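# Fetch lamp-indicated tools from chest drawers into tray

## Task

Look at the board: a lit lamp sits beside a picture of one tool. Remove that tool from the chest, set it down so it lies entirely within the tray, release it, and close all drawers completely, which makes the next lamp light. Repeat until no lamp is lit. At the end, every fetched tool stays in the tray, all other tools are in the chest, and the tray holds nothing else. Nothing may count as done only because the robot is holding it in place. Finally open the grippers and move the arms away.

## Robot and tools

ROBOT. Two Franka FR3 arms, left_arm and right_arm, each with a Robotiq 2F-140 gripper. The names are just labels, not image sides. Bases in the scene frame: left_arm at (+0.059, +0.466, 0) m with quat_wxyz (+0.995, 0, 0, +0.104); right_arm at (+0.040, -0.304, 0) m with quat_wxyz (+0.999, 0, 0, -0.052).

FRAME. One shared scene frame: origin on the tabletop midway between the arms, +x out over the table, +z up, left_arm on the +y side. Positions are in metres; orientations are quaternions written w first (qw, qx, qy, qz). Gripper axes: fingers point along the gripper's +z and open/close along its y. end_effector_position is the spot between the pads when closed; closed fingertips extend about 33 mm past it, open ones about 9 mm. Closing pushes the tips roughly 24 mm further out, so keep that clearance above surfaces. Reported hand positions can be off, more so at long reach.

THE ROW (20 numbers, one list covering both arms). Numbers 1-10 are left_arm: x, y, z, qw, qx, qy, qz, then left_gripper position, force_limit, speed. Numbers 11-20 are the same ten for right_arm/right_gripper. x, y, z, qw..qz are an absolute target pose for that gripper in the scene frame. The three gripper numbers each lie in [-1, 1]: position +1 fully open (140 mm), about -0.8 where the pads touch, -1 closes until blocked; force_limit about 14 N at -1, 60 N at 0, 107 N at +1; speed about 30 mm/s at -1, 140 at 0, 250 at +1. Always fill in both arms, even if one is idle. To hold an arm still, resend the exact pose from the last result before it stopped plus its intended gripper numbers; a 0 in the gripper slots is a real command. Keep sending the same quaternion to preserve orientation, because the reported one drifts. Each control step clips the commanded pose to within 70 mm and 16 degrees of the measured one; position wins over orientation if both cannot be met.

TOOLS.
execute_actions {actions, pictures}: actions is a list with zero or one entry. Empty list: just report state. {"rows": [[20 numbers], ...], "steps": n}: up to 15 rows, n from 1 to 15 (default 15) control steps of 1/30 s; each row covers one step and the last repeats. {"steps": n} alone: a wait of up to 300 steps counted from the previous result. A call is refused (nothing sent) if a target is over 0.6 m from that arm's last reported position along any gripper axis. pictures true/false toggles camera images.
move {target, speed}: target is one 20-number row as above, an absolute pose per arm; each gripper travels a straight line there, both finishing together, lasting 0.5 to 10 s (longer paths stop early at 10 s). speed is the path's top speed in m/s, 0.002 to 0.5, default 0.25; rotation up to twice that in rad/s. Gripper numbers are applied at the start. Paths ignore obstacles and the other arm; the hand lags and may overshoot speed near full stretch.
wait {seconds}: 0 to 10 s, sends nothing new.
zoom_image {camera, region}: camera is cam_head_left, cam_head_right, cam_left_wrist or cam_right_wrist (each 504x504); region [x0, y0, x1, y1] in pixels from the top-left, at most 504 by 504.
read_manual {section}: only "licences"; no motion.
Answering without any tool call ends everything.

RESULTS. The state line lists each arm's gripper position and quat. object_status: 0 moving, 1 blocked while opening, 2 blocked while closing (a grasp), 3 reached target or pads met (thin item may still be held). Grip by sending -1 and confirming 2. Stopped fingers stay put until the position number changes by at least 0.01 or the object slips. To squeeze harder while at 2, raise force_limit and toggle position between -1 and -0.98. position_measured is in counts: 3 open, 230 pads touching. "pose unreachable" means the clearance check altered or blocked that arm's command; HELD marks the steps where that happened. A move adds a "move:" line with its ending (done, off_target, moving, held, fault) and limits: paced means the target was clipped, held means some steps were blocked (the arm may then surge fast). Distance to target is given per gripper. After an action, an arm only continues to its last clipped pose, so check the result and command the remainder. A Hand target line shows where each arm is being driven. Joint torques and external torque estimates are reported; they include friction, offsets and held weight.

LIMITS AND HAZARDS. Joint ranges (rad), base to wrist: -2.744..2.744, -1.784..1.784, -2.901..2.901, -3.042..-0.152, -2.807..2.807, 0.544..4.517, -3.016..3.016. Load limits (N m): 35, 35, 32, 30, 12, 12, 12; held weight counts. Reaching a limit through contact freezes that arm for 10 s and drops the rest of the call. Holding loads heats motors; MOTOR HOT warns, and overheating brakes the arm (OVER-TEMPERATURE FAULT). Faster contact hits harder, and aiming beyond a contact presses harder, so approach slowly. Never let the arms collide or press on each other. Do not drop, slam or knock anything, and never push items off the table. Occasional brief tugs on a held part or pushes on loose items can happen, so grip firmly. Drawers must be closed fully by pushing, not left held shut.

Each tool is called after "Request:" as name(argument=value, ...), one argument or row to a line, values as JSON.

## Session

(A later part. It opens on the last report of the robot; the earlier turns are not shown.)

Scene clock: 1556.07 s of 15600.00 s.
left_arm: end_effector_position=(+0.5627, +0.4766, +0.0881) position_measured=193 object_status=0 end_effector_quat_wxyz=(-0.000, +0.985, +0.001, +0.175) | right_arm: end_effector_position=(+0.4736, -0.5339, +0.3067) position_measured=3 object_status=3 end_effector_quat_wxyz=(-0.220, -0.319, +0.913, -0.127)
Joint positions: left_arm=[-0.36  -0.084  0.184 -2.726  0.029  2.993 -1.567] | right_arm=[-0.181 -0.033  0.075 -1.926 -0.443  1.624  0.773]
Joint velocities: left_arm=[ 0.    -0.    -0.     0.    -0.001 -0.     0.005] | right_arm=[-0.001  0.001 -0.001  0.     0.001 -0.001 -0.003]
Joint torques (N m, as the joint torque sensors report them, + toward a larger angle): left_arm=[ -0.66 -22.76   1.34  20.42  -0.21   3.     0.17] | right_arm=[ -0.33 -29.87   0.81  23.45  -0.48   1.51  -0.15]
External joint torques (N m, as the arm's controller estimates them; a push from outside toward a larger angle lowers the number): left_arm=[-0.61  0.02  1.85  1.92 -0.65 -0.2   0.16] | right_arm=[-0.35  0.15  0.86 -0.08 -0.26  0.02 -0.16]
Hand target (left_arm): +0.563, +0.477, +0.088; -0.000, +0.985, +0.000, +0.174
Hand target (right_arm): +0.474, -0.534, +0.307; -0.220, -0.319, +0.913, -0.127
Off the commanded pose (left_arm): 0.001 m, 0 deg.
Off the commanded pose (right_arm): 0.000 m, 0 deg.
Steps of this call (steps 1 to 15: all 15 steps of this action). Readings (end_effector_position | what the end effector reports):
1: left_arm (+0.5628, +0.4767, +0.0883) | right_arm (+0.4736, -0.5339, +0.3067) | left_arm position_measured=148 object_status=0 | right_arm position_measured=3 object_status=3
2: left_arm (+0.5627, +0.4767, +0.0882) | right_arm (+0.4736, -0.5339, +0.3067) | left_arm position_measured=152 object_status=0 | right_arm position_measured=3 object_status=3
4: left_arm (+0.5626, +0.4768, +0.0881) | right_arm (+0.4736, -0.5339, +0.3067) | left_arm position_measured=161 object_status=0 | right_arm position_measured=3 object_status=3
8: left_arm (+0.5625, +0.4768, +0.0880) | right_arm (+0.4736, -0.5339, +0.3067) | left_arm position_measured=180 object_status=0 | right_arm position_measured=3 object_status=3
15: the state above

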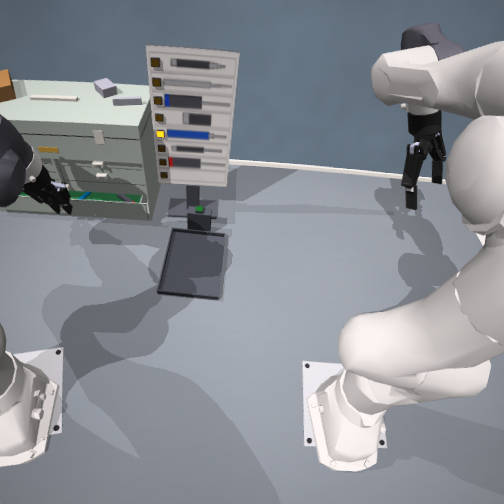

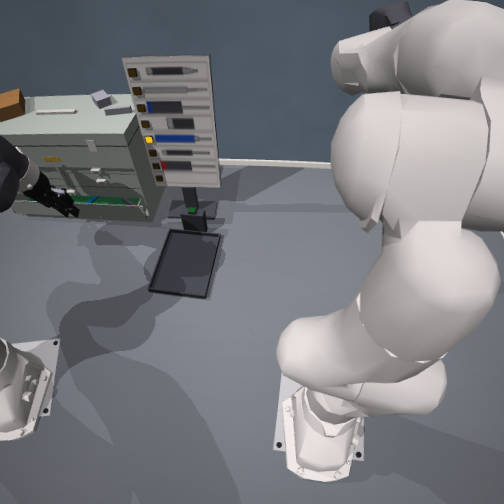

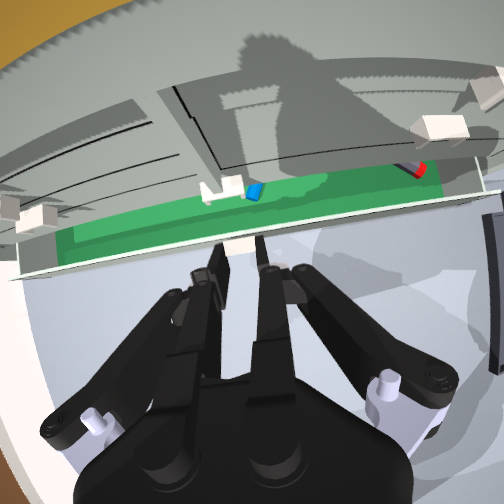

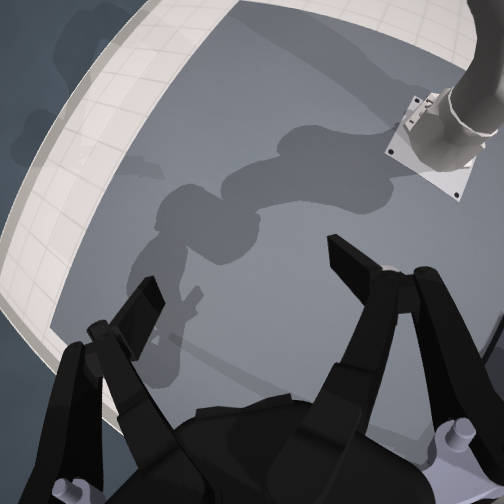

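Request:
move(
  target=[0.488,0.478,0.088,0,0.985,0,0.174,-1,0,-0.5,0.4736,-0.5339,0.3067,-0.220,-0.319,0.913,-0.127,1,0,0],
  speed=0.07,
)

Request:
execute_actions(
  actions=[
    {"rows":[[0.488,0.478,0.088,0,0.985,0,0.174,-0.15,0,0,0.4736,-0.5339,0.3067,-0.220,-0.319,0.913,-0.127,1,0,0]],"steps":12},
  ],
  pictures=false,
)

Request:
move(
  target=[0.497,0.478,0.091,0,1,0,0,-0.15,0,0,0.4736,-0.5339,0.3067,-0.220,-0.319,0.913,-0.127,1,0,0],
  speed=0.12,
)

Request:
execute_actions(
  actions=[
    {"rows":[[0.498,0.478,0.091,0,1,0,0,-1,0,-0.5,0.4736,-0.5339,0.3067,-0.220,-0.319,0.913,-0.127,1,0,0]],"steps":15},
  ],
  pictures=false,
)

Request:
move(
  target=[0.44,0.479,0.091,0,1,0,0,-1,0,-0.5,0.4736,-0.5339,0.3067,-0.220,-0.319,0.913,-0.127,1,0,0],
  speed=0.06,
)

Scene clock: 1569.30 s of 15600.00 s.
left_arm: end_effector_position=(+0.4892, +0.4783, +0.0877) position_measured=193 object_status=2 end_effector_quat_wxyz=(+0.001, +0.985, +0.000, +0.174) | right_arm: end_effector_position=(+0.4736, -0.5339, +0.3067) position_measured=3 object_status=3 end_effector_quat_wxyz=(-0.220, -0.319, +0.913, -0.127)
Joint positions: left_arm=[-0.275 -0.292  0.133 -2.952  0.101  3.012 -1.601] | right_arm=[-0.181 -0.033  0.075 -1.926 -0.443  1.624  0.773]
Joint velocities: left_arm=[ 0.008 -0.001 -0.01  -0.004  0.     0.    -0.002] | right_arm=[ 0.001 -0.    -0.    -0.001 -0.    -0.     0.   ]
Joint torques (N m, as the joint torque sensors report them, + toward a larger angle): left_arm=[  0.03 -17.6   -1.8   17.     0.65   3.08  -0.15] | right_arm=[ -0.27 -29.34   0.76  23.39  -0.52   1.44  -0.13]
External joint torques (N m, as the arm's controller estimates them; a push from outside toward a larger angle lowers the number): left_arm=[ 0.06 -2.16 -0.78 -1.22  0.26 -0.13 -0.16] | right_arm=[-0.24  0.83  0.87 -0.21 -0.29 -0.05 -0.14]
Hand target (left_arm): +0.488, +0.477, +0.087; +0.001, +0.985, -0.000, +0.174
Hand target (right_arm): +0.474, -0.534, +0.307; -0.220, -0.319, +0.913, -0.127
Off the commanded pose (left_arm): 0.001 m, 0 deg.
Off the commanded pose (right_arm): 0.000 m, 0 deg.
After step 90, 8.83 s passed at rest.
move: done

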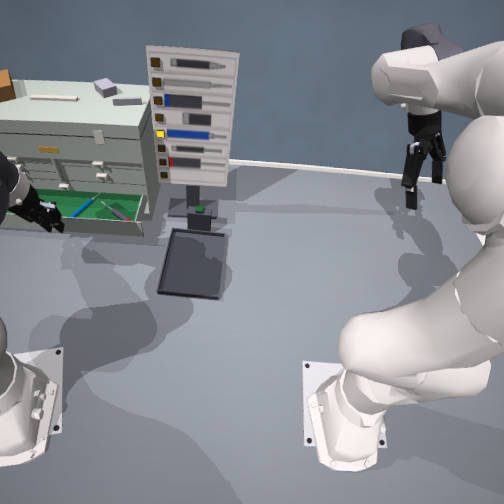

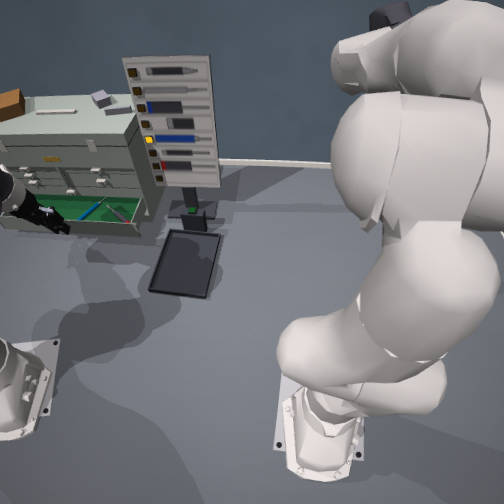

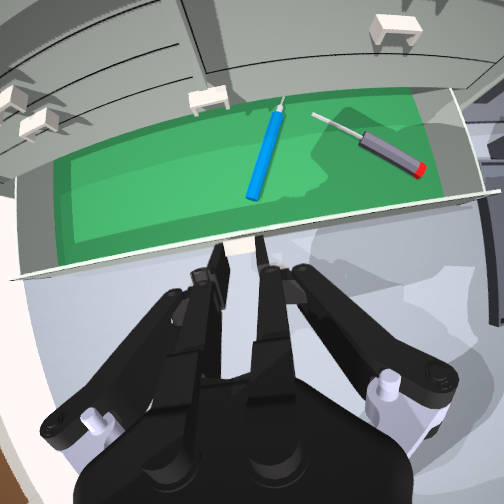

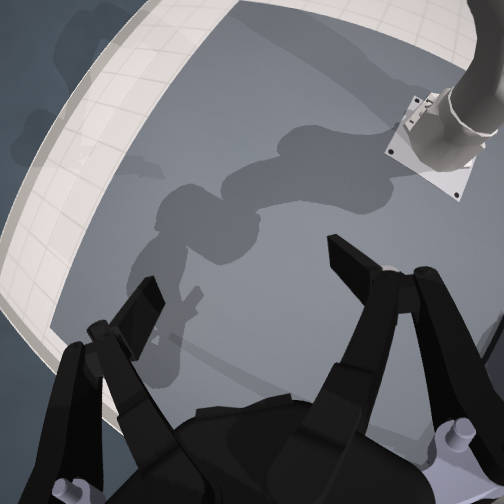

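Scene clock: 1569.70 s of 15600.00 s.
left_arm: end_effector_position=(+0.4892, +0.4776, +0.0886) position_measured=148 object_status=0 end_effector_quat_wxyz=(+0.000, +0.985, -0.002, +0.175) | right_arm: end_effector_position=(+0.4736, -0.5339, +0.3067) position_measured=3 object_status=3 end_effector_quat_wxyz=(-0.220, -0.319, +0.913, -0.127)
Joint positions: left_arm=[-0.269 -0.295  0.125 -2.953  0.102  3.011 -1.602] | right_arm=[-0.181 -0.033  0.075 -1.926 -0.443  1.624  0.773]
Joint velocities: left_arm=[ 0.003 -0.001 -0.004 -0.     0.001  0.001 -0.002] | right_arm=[-0.001 -0.    -0.001 -0.001  0.     0.    -0.001]
Joint torques (N m, as the joint torque sensors report them, + toward a larger angle): left_arm=[  1.45 -17.15  -1.31  17.87   0.59   2.9   -0.15] | right_arm=[ -0.32 -29.25   0.71  23.87  -0.51   1.45  -0.12]
External joint torques (N m, as the arm's controller estimates them; a push from outside toward a larger angle lowers the number): left_arm=[ 1.44 -1.67 -0.37 -0.39  0.21 -0.31 -0.16] | right_arm=[-0.23  0.78  0.87  0.36 -0.28 -0.02 -0.13]
Hand target (left_arm): +0.488, +0.478, +0.088; -0.000, +0.985, +0.000, +0.174
Hand target (right_arm): +0.474, -0.534, +0.307; -0.220, -0.319, +0.913, -0.127
Off the commanded pose (left_arm): 0.001 m, 0 deg.
Off the commanded pose (right_arm): 0.000 m, 0 deg.
Steps of this call (steps 1 to 12: all 12 steps of this action). Readings (end_effector_position | what the end effector reports):
1: left_arm (+0.4891, +0.4784, +0.0877) | right_arm (+0.4736, -0.5339, +0.3067) | left_arm position_measured=193 object_status=0 | right_arm position_measured=3 object_status=3
2: left_arm (+0.4887, +0.4783, +0.0875) | right_arm (+0.4736, -0.5339, +0.3067) | left_arm position_measured=192 object_status=0 | right_arm position_measured=3 object_status=3
4: left_arm (+0.4889, +0.4779, +0.0880) | right_arm (+0.4736, -0.5339, +0.3067) | left_arm position_measured=172 object_status=0 | right_arm position_measured=3 object_status=3
8: left_arm (+0.4892, +0.4776, +0.0885) | right_arm (+0.4736, -0.5339, +0.3067) | left_arm position_measured=148 object_status=0 | right_arm position_measured=3 object_status=3
12: the state above

Scene clock: 1572.00 s of 15600.00 s.
left_arm: end_effector_position=(+0.4968, +0.4779, +0.0937) position_measured=148 object_status=3 end_effector_quat_wxyz=(-0.003, +1.000, +0.002, +0.002) | right_arm: end_effector_position=(+0.4736, -0.5339, +0.3067) position_measured=3 object_status=3 end_effector_quat_wxyz=(-0.220, -0.319, +0.913, -0.127)
Joint positions: left_arm=[-0.315 -0.127  0.134 -2.582  0.035  2.46  -1.577] | right_arm=[-0.181 -0.033  0.075 -1.926 -0.443  1.624  0.773]
Joint velocities: left_arm=[ 0.     0.001 -0.001 -0.    -0.001 -0.012  0.003] | right_arm=[-0.001 -0.001  0.    -0.    -0.001 -0.    -0.001]
Joint torques (N m, as the joint torque sensors report them, + toward a larger angle): left_arm=[ -0.47 -23.65   0.37  22.53   0.03   2.31   0.34] | right_arm=[ -0.36 -29.67   0.6   23.8   -0.55   1.46  -0.13]
External joint torques (N m, as the arm's controller estimates them; a push from outside toward a larger angle lowers the number): left_arm=[-0.46 -0.2   0.95  2.1  -0.53 -0.21  0.34] | right_arm=[-0.29  0.39  0.75  0.27 -0.31 -0.01 -0.14]
Hand target (left_arm): +0.496, +0.477, +0.093; -0.002, +1.000, +0.000, +0.000
Hand target (right_arm): +0.474, -0.534, +0.307; -0.220, -0.319, +0.913, -0.127
Off the commanded pose (left_arm): 0.003 m, 0 deg.
Off the commanded pose (right_arm): 0.000 m, 0 deg.
move: done

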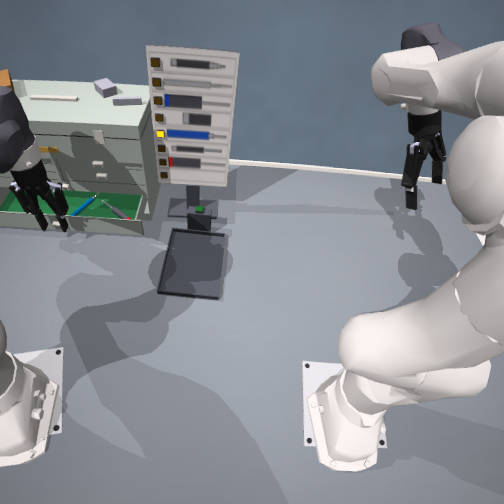

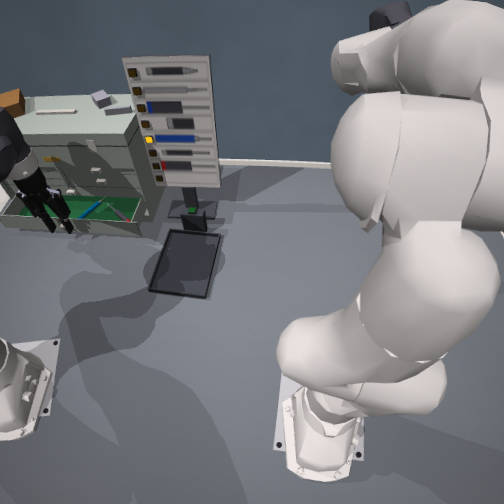

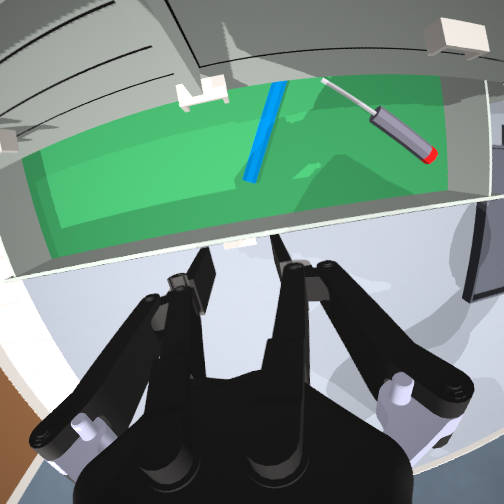

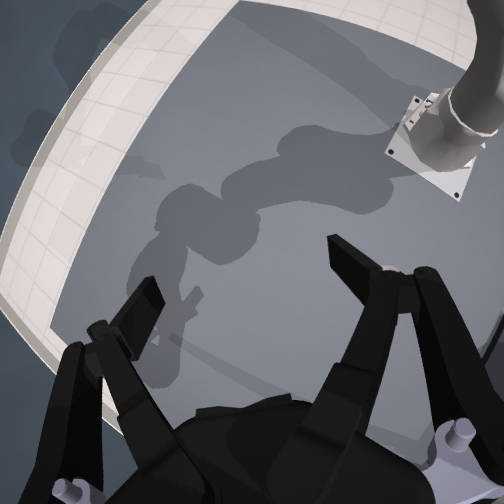

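Scene clock: 1572.50 s of 15600.00 s.
left_arm: end_effector_position=(+0.4969, +0.4773, +0.0909) position_measured=194 object_status=0 end_effector_quat_wxyz=(-0.001, +1.000, +0.001, -0.001) | right_arm: end_effector_position=(+0.4736, -0.5339, +0.3067) position_measured=3 object_status=3 end_effector_quat_wxyz=(-0.220, -0.319, +0.913, -0.127)
Joint positions: left_arm=[-0.316 -0.117  0.135 -2.578  0.027  2.46  -1.568] | right_arm=[-0.181 -0.033  0.075 -1.926 -0.443  1.624  0.773]
Joint velocities: left_arm=[ 0.    -0.     0.    -0.     0.     0.     0.007] | right_arm=[ 0.     0.     0.001  0.001 -0.    -0.001  0.002]
Joint torques (N m, as the joint torque sensors report them, + toward a larger angle): left_arm=[  0.12 -24.01   1.76  22.72   0.12   2.86   0.33] | right_arm=[  0.12 -29.52   0.9   24.03  -0.53   1.5   -0.12]
External joint torques (N m, as the arm's controller estimates them; a push from outside toward a larger angle lowers the number): left_arm=[ 0.14 -0.28  2.31  2.35 -0.43  0.34  0.33] | right_arm=[ 0.09  0.69  0.94  0.41 -0.3   0.01 -0.13]
Hand target (left_arm): +0.498, +0.478, +0.091; -0.000, +1.000, +0.000, +0.000
Hand target (right_arm): +0.474, -0.534, +0.307; -0.220, -0.319, +0.913, -0.127
Off the commanded pose (left_arm): 0.001 m, 0 deg.
Off the commanded pose (right_arm): 0.000 m, 0 deg.
Steps of this call (steps 1 to 15: all 15 steps of this action). Readings (end_effector_position | what the end effector reports):
1: left_arm (+0.4971, +0.4779, +0.0934) | right_arm (+0.4736, -0.5339, +0.3067) | left_arm position_measured=148 object_status=0 | right_arm position_measured=3 object_status=3
2: left_arm (+0.4973, +0.4779, +0.0927) | right_arm (+0.4736, -0.5339, +0.3067) | left_arm position_measured=152 object_status=0 | right_arm position_measured=3 object_status=3
4: left_arm (+0.4968, +0.4780, +0.0914) | right_arm (+0.4736, -0.5339, +0.3067) | left_arm position_measured=161 object_status=0 | right_arm position_measured=3 object_status=3
8: left_arm (+0.4966, +0.4779, +0.0907) | right_arm (+0.4736, -0.5339, +0.3067) | left_arm position_measured=180 object_status=0 | right_arm position_measured=3 object_status=3
15: the state above

Scene clock: 1574.00 s of 15600.00 s.
left_arm: end_effector_position=(+0.4412, +0.4786, +0.0904) position_measured=194 object_status=2 end_effector_quat_wxyz=(+0.002, +1.000, -0.000, +0.001) | right_arm: end_effector_position=(+0.4736, -0.5339, +0.3067) position_measured=3 object_status=3 end_effector_quat_wxyz=(-0.220, -0.319, +0.913, -0.127)
Joint positions: left_arm=[-0.3   -0.282  0.136 -2.754  0.056  2.475 -1.576] | right_arm=[-0.181 -0.033  0.075 -1.926 -0.443  1.624  0.773]
Joint velocities: left_arm=[ 0.001 -0.004 -0.    -0.005  0.002  0.    -0.002] | right_arm=[-0.001  0.    -0.    -0.    -0.001 -0.    -0.   ]
Joint torques (N m, as the joint torque sensors report them, + toward a larger angle): left_arm=[ -0.15 -20.62  -0.87  19.23   0.7    2.29  -0.16] | right_arm=[ -0.17 -29.76   0.96  23.43  -0.53   1.5   -0.13]
External joint torques (N m, as the arm's controller estimates them; a push from outside toward a larger angle lowers the number): left_arm=[-0.19 -2.86  0.22 -1.    0.15 -0.23 -0.16] | right_arm=[-0.1   0.38  1.11 -0.16 -0.3   0.02 -0.14]
Hand target (left_arm): +0.440, +0.478, +0.090; +0.001, +1.000, -0.000, -0.000
Hand target (right_arm): +0.474, -0.534, +0.307; -0.220, -0.319, +0.913, -0.127
Off the commanded pose (left_arm): 0.001 m, 0 deg.
Off the commanded pose (right_arm): 0.000 m, 0 deg.
move: done

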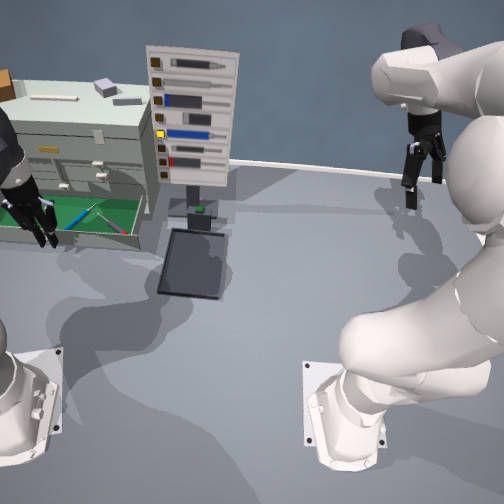

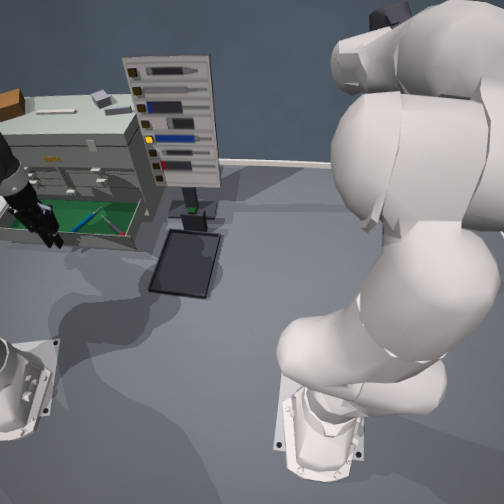

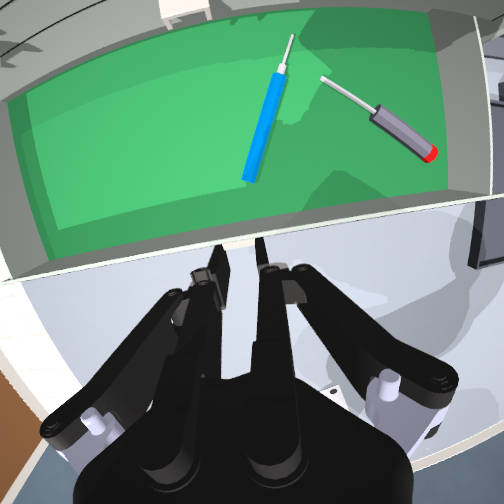

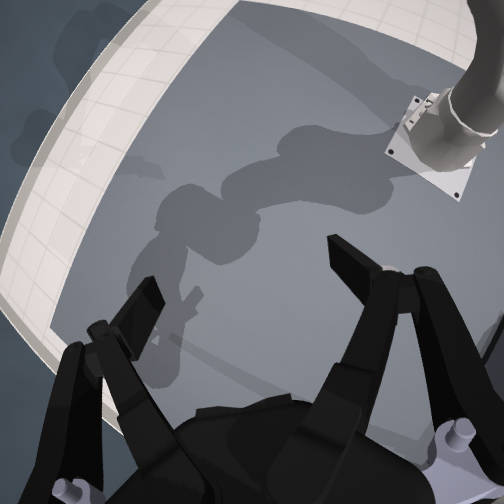

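Request:
execute_actions(
  actions=[
    {"rows":[[0.44,0.479,0.091,0,1,0,0,-0.3,0,0,0.4736,-0.5339,0.3067,-0.220,-0.319,0.913,-0.127,1,0,0]],"steps":10},
  ],
  pictures=false,
)

Request:
move(
  target=[0.438,0.479,0.14,0,1,0,0,-0.3,0,0,0.4736,-0.5339,0.3067,-0.220,-0.319,0.913,-0.127,1,0,0],
  speed=0.12,
)

Request:
move(
  target=[0.52,0.445,0.125,0,0.972,-0.233,0,-0.3,0,0,0.4736,-0.5339,0.3067,-0.220,-0.319,0.913,-0.127,1,0,0],
  speed=0.15,
)

Scene clock: 1590.23 s of 15600.00 s.
left_arm: end_effector_position=(+0.4412, +0.4787, +0.0911) position_measured=167 object_status=0 end_effector_quat_wxyz=(+0.001, +1.000, -0.001, +0.001) | right_arm: end_effector_position=(+0.4736, -0.5339, +0.3067) position_measured=3 object_status=3 end_effector_quat_wxyz=(-0.220, -0.319, +0.913, -0.127)
Joint positions: left_arm=[-0.3   -0.285  0.135 -2.755  0.058  2.474 -1.577] | right_arm=[-0.181 -0.033  0.075 -1.926 -0.443  1.624  0.773]
Joint velocities: left_arm=[-0.001 -0.001 -0.001 -0.     0.    -0.001 -0.001] | right_arm=[ 0.     0.001  0.001  0.     0.001  0.001 -0.   ]
Joint torques (N m, as the joint torque sensors report them, + toward a larger angle): left_arm=[  0.88 -19.68  -1.09  20.32   1.16   2.26  -0.13] | right_arm=[ -0.26 -29.49   0.42  23.41  -0.47   1.49  -0.16]
External joint torques (N m, as the arm's controller estimates them; a push from outside toward a larger angle lowers the number): left_arm=[ 0.94 -1.94  0.1   0.07  0.61 -0.27 -0.13] | right_arm=[-0.34  0.61  0.41 -0.16 -0.25 -0.01 -0.16]
Hand target (left_arm): +0.440, +0.479, +0.091; +0.000, +1.000, +0.000, +0.000
Hand target (right_arm): +0.474, -0.534, +0.307; -0.220, -0.319, +0.913, -0.127
Off the commanded pose (left_arm): 0.001 m, 0 deg.
Off the commanded pose (right_arm): 0.000 m, 0 deg.
Steps of this call (steps 1 to 90: nothing new was sent; then 12.90 s passed at rest; steps 91 to 100: all 10 steps of this action). Readings (end_effector_position | what the end effector reports):
91: left_arm (+0.4411, +0.4786, +0.0904) | right_arm (+0.4736, -0.5339, +0.3067) | left_arm position_measured=194 object_status=0 | right_arm position_measured=3 object_status=3
92: left_arm (+0.4408, +0.4786, +0.0903) | right_arm (+0.4736, -0.5339, +0.3067) | left_arm position_measured=192 object_status=0 | right_arm position_measured=3 object_status=3
94: left_arm (+0.4410, +0.4787, +0.0907) | right_arm (+0.4736, -0.5339, +0.3067) | left_arm position_measured=172 object_status=0 | right_arm position_measured=3 object_status=3
98: left_arm (+0.4412, +0.4787, +0.0911) | right_arm (+0.4736, -0.5339, +0.3067) | left_arm position_measured=167 object_status=0 | right_arm position_measured=3 object_status=3
100: the state above

Scene clock: 1591.53 s of 15600.00 s.
left_arm: end_effector_position=(+0.4387, +0.4773, +0.1388) position_measured=167 object_status=3 end_effector_quat_wxyz=(+0.003, +1.000, -0.003, +0.001) | right_arm: end_effector_position=(+0.4736, -0.5339, +0.3067) position_measured=3 object_status=3 end_effector_quat_wxyz=(-0.220, -0.319, +0.913, -0.127)
Joint positions: left_arm=[-0.3   -0.402  0.129 -2.713  0.062  2.314 -1.58 ] | right_arm=[-0.181 -0.033  0.075 -1.926 -0.443  1.624  0.773]
Joint velocities: left_arm=[-0.    -0.    -0.     0.001  0.    -0.01  -0.   ] | right_arm=[ 0.    -0.     0.001 -0.     0.    -0.001  0.   ]
Joint torques (N m, as the joint torque sensors report them, + toward a larger angle): left_arm=[  1.12 -17.24  -1.14  23.7    1.25   2.21  -0.22] | right_arm=[ -0.47 -29.67   0.52  23.72  -0.46   1.46  -0.1 ]
External joint torques (N m, as the arm's controller estimates them; a push from outside toward a larger angle lowers the number): left_arm=[ 1.11 -1.72  0.41  1.57  0.6  -0.33 -0.22] | right_arm=[-0.49  0.47  0.57  0.16 -0.24 -0.03 -0.11]
Hand target (left_arm): +0.438, +0.478, +0.139; +0.001, +1.000, -0.001, -0.000
Hand target (right_arm): +0.474, -0.534, +0.307; -0.220, -0.319, +0.913, -0.127
Off the commanded pose (left_arm): 0.002 m, 0 deg.
Off the commanded pose (right_arm): 0.000 m, 0 deg.
move: done

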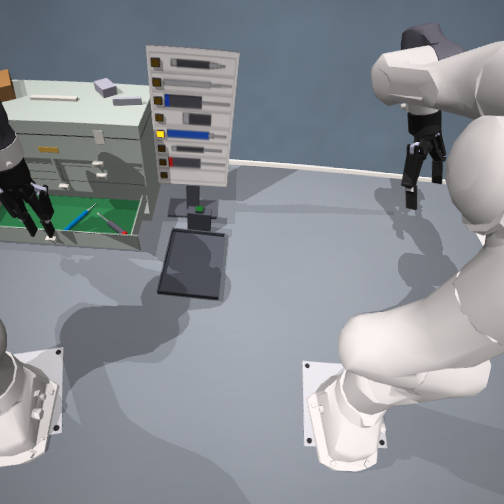

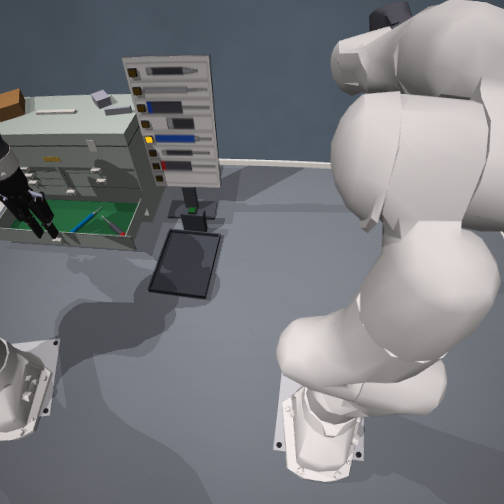

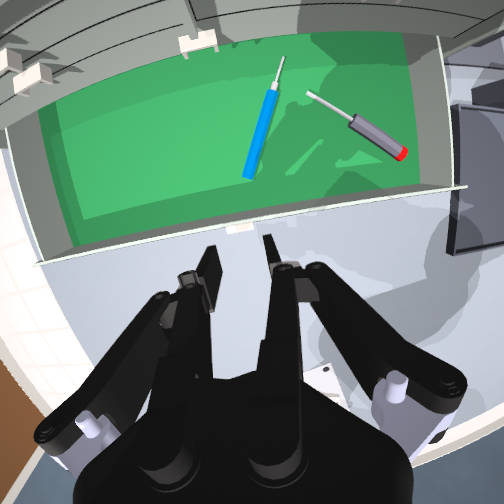

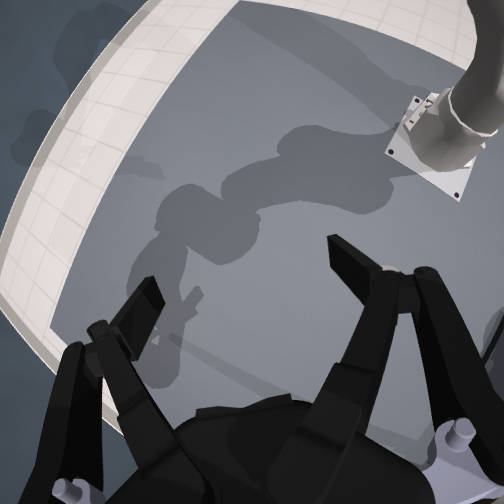

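Scene clock: 1593.83 s of 15600.00 s.
left_arm: end_effector_position=(+0.5187, +0.4480, +0.1255) position_measured=167 object_status=3 end_effector_quat_wxyz=(-0.003, +0.974, -0.226, -0.002) | right_arm: end_effector_position=(+0.4736, -0.5339, +0.3067) position_measured=3 object_status=3 end_effector_quat_wxyz=(-0.220, -0.319, +0.913, -0.127)
Joint positions: left_arm=[-0.443 -0.126  0.193 -2.477  0.044  2.351 -1.191] | right_arm=[-0.181 -0.033  0.075 -1.926 -0.443  1.624  0.773]
Joint velocities: left_arm=[-0.002 -0.    -0.     0.001 -0.003 -0.     0.032] | right_arm=[-0.    -0.001 -0.     0.001  0.    -0.     0.   ]
Joint torques (N m, as the joint torque sensors report them, + toward a larger angle): left_arm=[ -1.11 -24.44   0.5   24.1    0.2    2.8    0.23] | right_arm=[ -0.2  -29.51   1.03  23.81  -0.53   1.48  -0.11]
External joint torques (N m, as the arm's controller estimates them; a push from outside toward a larger angle lowers the number): left_arm=[-1.06 -0.01  1.33  2.39 -0.41  0.27  0.23] | right_arm=[-0.17  0.71  1.13  0.14 -0.3  -0.02 -0.12]
Hand target (left_arm): +0.520, +0.447, +0.126; -0.003, +0.973, -0.232, -0.001
Hand target (right_arm): +0.474, -0.534, +0.307; -0.220, -0.319, +0.913, -0.127
Off the commanded pose (left_arm): 0.003 m, 1 deg.
Off the commanded pose (right_arm): 0.000 m, 0 deg.
move: done

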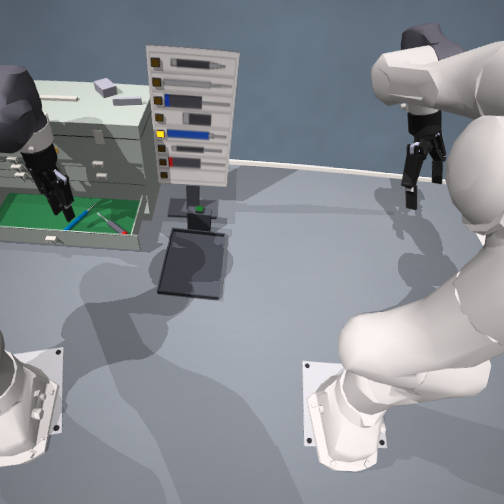

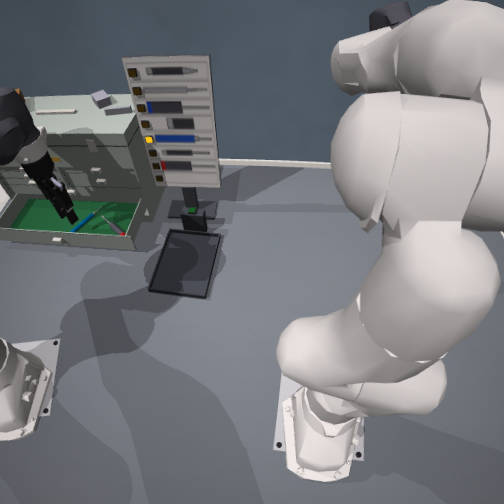

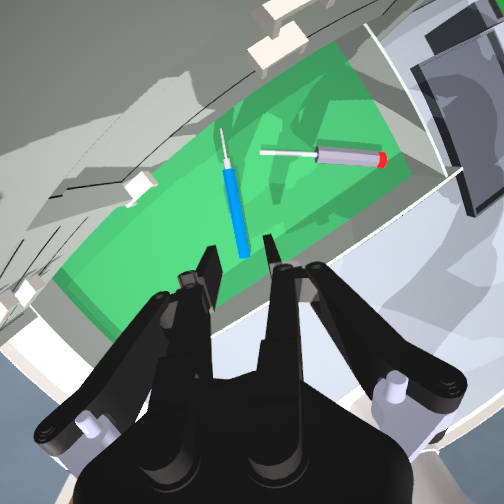

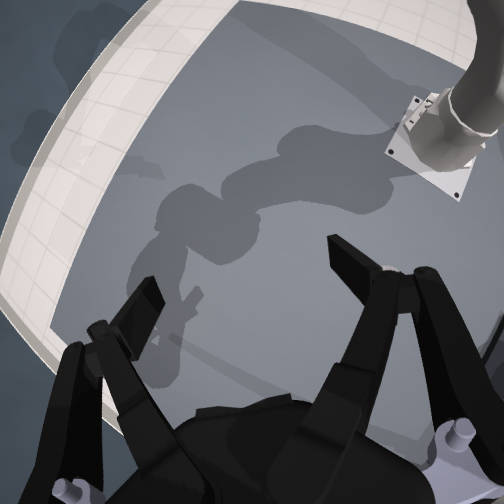

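Request:
move(
  target=[0.531,0.441,0.088,0,0.972,-0.233,0,-0.3,0,0,0.4736,-0.5339,0.3067,-0.220,-0.319,0.913,-0.127,1,0,0],
  speed=0.05,
)

Request:
execute_actions(
  actions=[
    {"rows":[[0.531,0.441,0.088,0,0.972,-0.233,0,-1,-0.4,-0.3,0.4736,-0.5339,0.3067,-0.220,-0.319,0.913,-0.127,1,0,0]],"steps":15},
  ],
)

Scene clock: 1603.80 s of 15600.00 s.
left_arm: end_effector_position=(+0.5165, +0.4443, +0.0880) position_measured=167 object_status=3 end_effector_quat_wxyz=(+0.002, +0.974, -0.225, -0.011) | right_arm: end_effector_position=(+0.4736, -0.5339, +0.3067) position_measured=3 object_status=3 end_effector_quat_wxyz=(-0.220, -0.319, +0.913, -0.127)
Joint positions: left_arm=[-0.446 -0.042  0.192 -2.492  0.012  2.429 -1.173] | right_arm=[-0.181 -0.033  0.075 -1.926 -0.443  1.624  0.773]
Joint velocities: left_arm=[ 0.     0.     0.    -0.002 -0.004  0.011  0.004] | right_arm=[0.    0.001 0.001 0.001 0.001 0.    0.   ]
Joint torques (N m, as the joint torque sensors report them, + toward a larger angle): left_arm=[ -2.   -15.05  -0.45  36.05   0.15   5.58   0.61] | right_arm=[ -0.27 -29.62   1.01  23.58  -0.53   1.46  -0.08]
External joint torques (N m, as the arm's controller estimates them; a push from outside toward a larger angle lowers the number): left_arm=[-2.05 11.13 -0.24 15.52 -0.39  3.1   0.61] | right_arm=[-0.32  0.38  1.02  0.05 -0.32 -0.03 -0.09]
Hand target (left_arm): +0.531, +0.442, +0.089; -0.001, +0.973, -0.233, -0.000
Hand target (right_arm): +0.474, -0.534, +0.307; -0.220, -0.319, +0.913, -0.127
Off the commanded pose (left_arm): 0.015 m, 2 deg.
Off the commanded pose (right_arm): 0.000 m, 0 deg.
After step 90, 5.83 s passed at rest.
move: off_target (left_arm)

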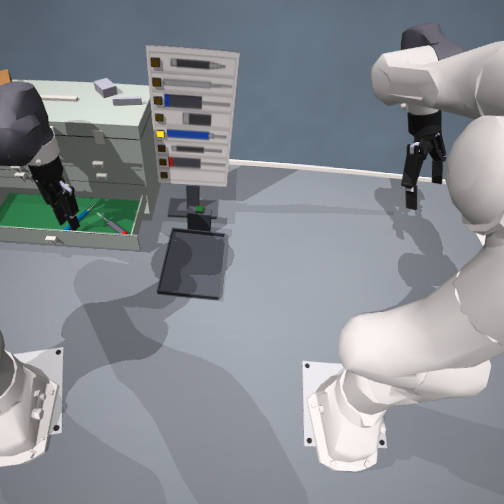

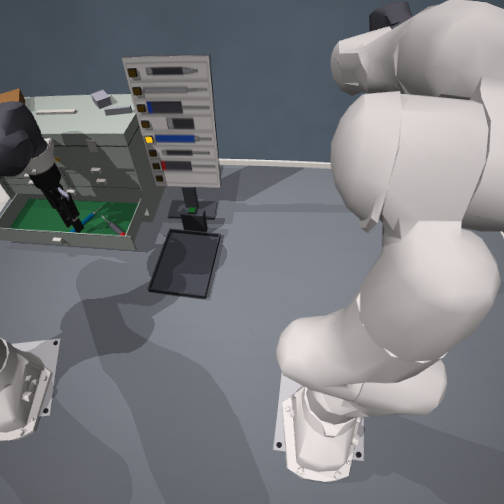

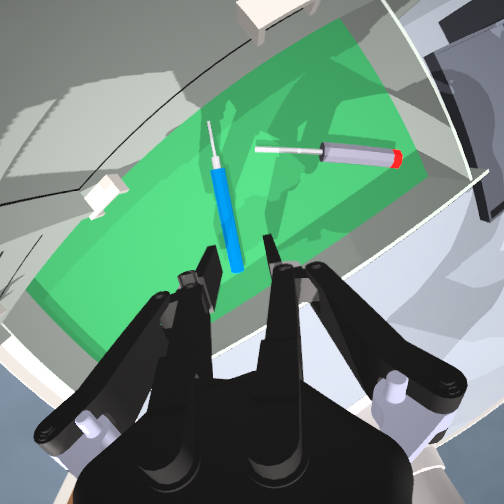

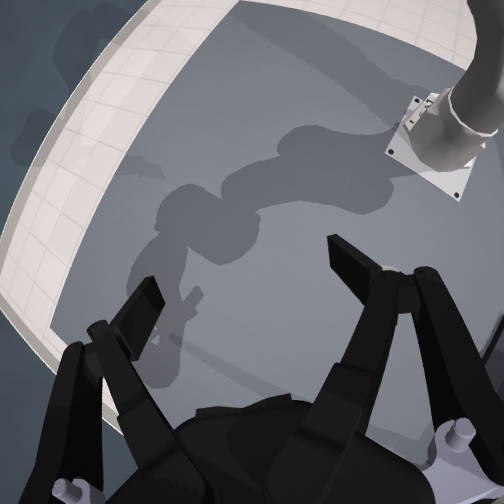

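Scene clock: 1604.30 s of 15600.00 s.
left_arm: end_effector_position=(+0.5170, +0.4437, +0.0879) position_measured=232 object_status=0 end_effector_quat_wxyz=(+0.003, +0.974, -0.225, -0.010) | right_arm: end_effector_position=(+0.4736, -0.5339, +0.3067) position_measured=3 object_status=3 end_effector_quat_wxyz=(-0.220, -0.319, +0.913, -0.127)
Joint positions: left_arm=[-0.446 -0.041  0.192 -2.493  0.008  2.432 -1.17 ] | right_arm=[-0.181 -0.033  0.075 -1.926 -0.443  1.624  0.773]
Joint velocities: left_arm=[-0.     0.     0.001 -0.    -0.002  0.001  0.001] | right_arm=[ 0.001  0.001 -0.     0.002 -0.001  0.001  0.001]
Joint torques (N m, as the joint torque sensors report them, + toward a larger angle): left_arm=[ -1.59 -13.1   -0.73  36.47   0.3    5.52   0.56] | right_arm=[  0.04 -29.63   0.99  23.82  -0.53   1.44  -0.14]
External joint torques (N m, as the arm's controller estimates them; a push from outside toward a larger angle lowers the number): left_arm=[-1.66 13.07 -0.55 16.02 -0.25  3.05  0.56] | right_arm=[-0.01  0.49  1.02  0.22 -0.3  -0.05 -0.15]
Hand target (left_arm): +0.531, +0.441, +0.088; -0.000, +0.972, -0.233, +0.000
Hand target (right_arm): +0.474, -0.534, +0.307; -0.220, -0.319, +0.913, -0.127
Off the commanded pose (left_arm): 0.014 m, 2 deg.
Off the commanded pose (right_arm): 0.000 m, 0 deg.
Steps of this call (steps 1 to 15: all 15 steps of this action). Readings (end_effector_position | what the end effector reports):
1: left_arm (+0.5166, +0.4442, +0.0880) | right_arm (+0.4736, -0.5339, +0.3067) | left_arm position_measured=167 object_status=0 | right_arm position_measured=3 object_status=3
2: left_arm (+0.5167, +0.4441, +0.0880) | right_arm (+0.4736, -0.5339, +0.3067) | left_arm position_measured=172 object_status=0 | right_arm position_measured=3 object_status=3
4: left_arm (+0.5168, +0.4439, +0.0879) | right_arm (+0.4736, -0.5339, +0.3067) | left_arm position_measured=184 object_status=0 | right_arm position_measured=3 object_status=3
8: left_arm (+0.5169, +0.4437, +0.0879) | right_arm (+0.4736, -0.5339, +0.3067) | left_arm position_measured=207 object_status=0 | right_arm position_measured=3 object_status=3
15: the state above

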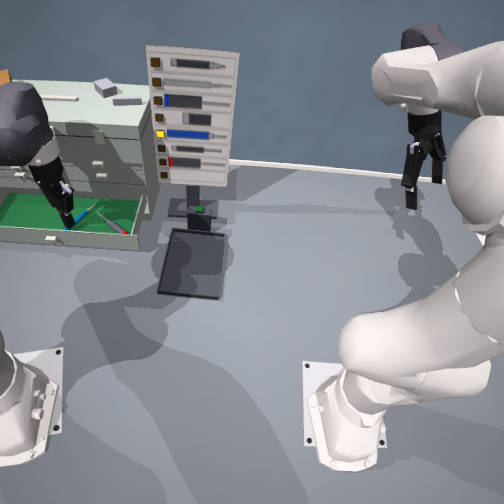

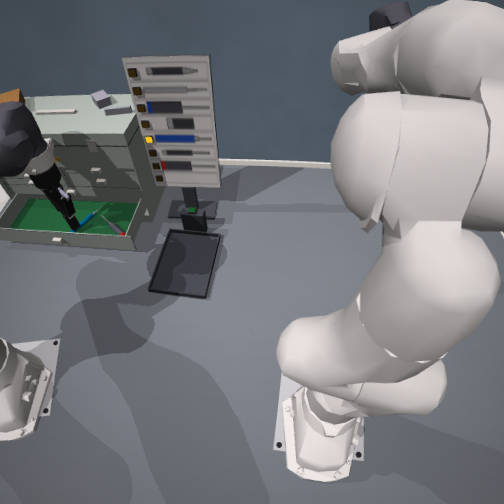

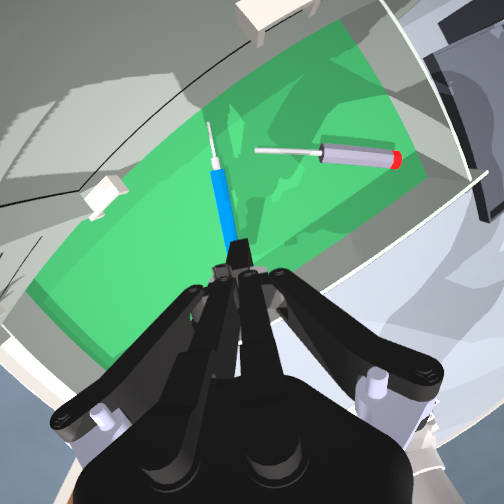

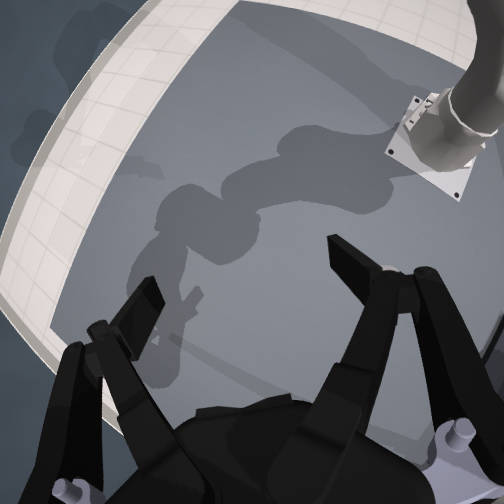

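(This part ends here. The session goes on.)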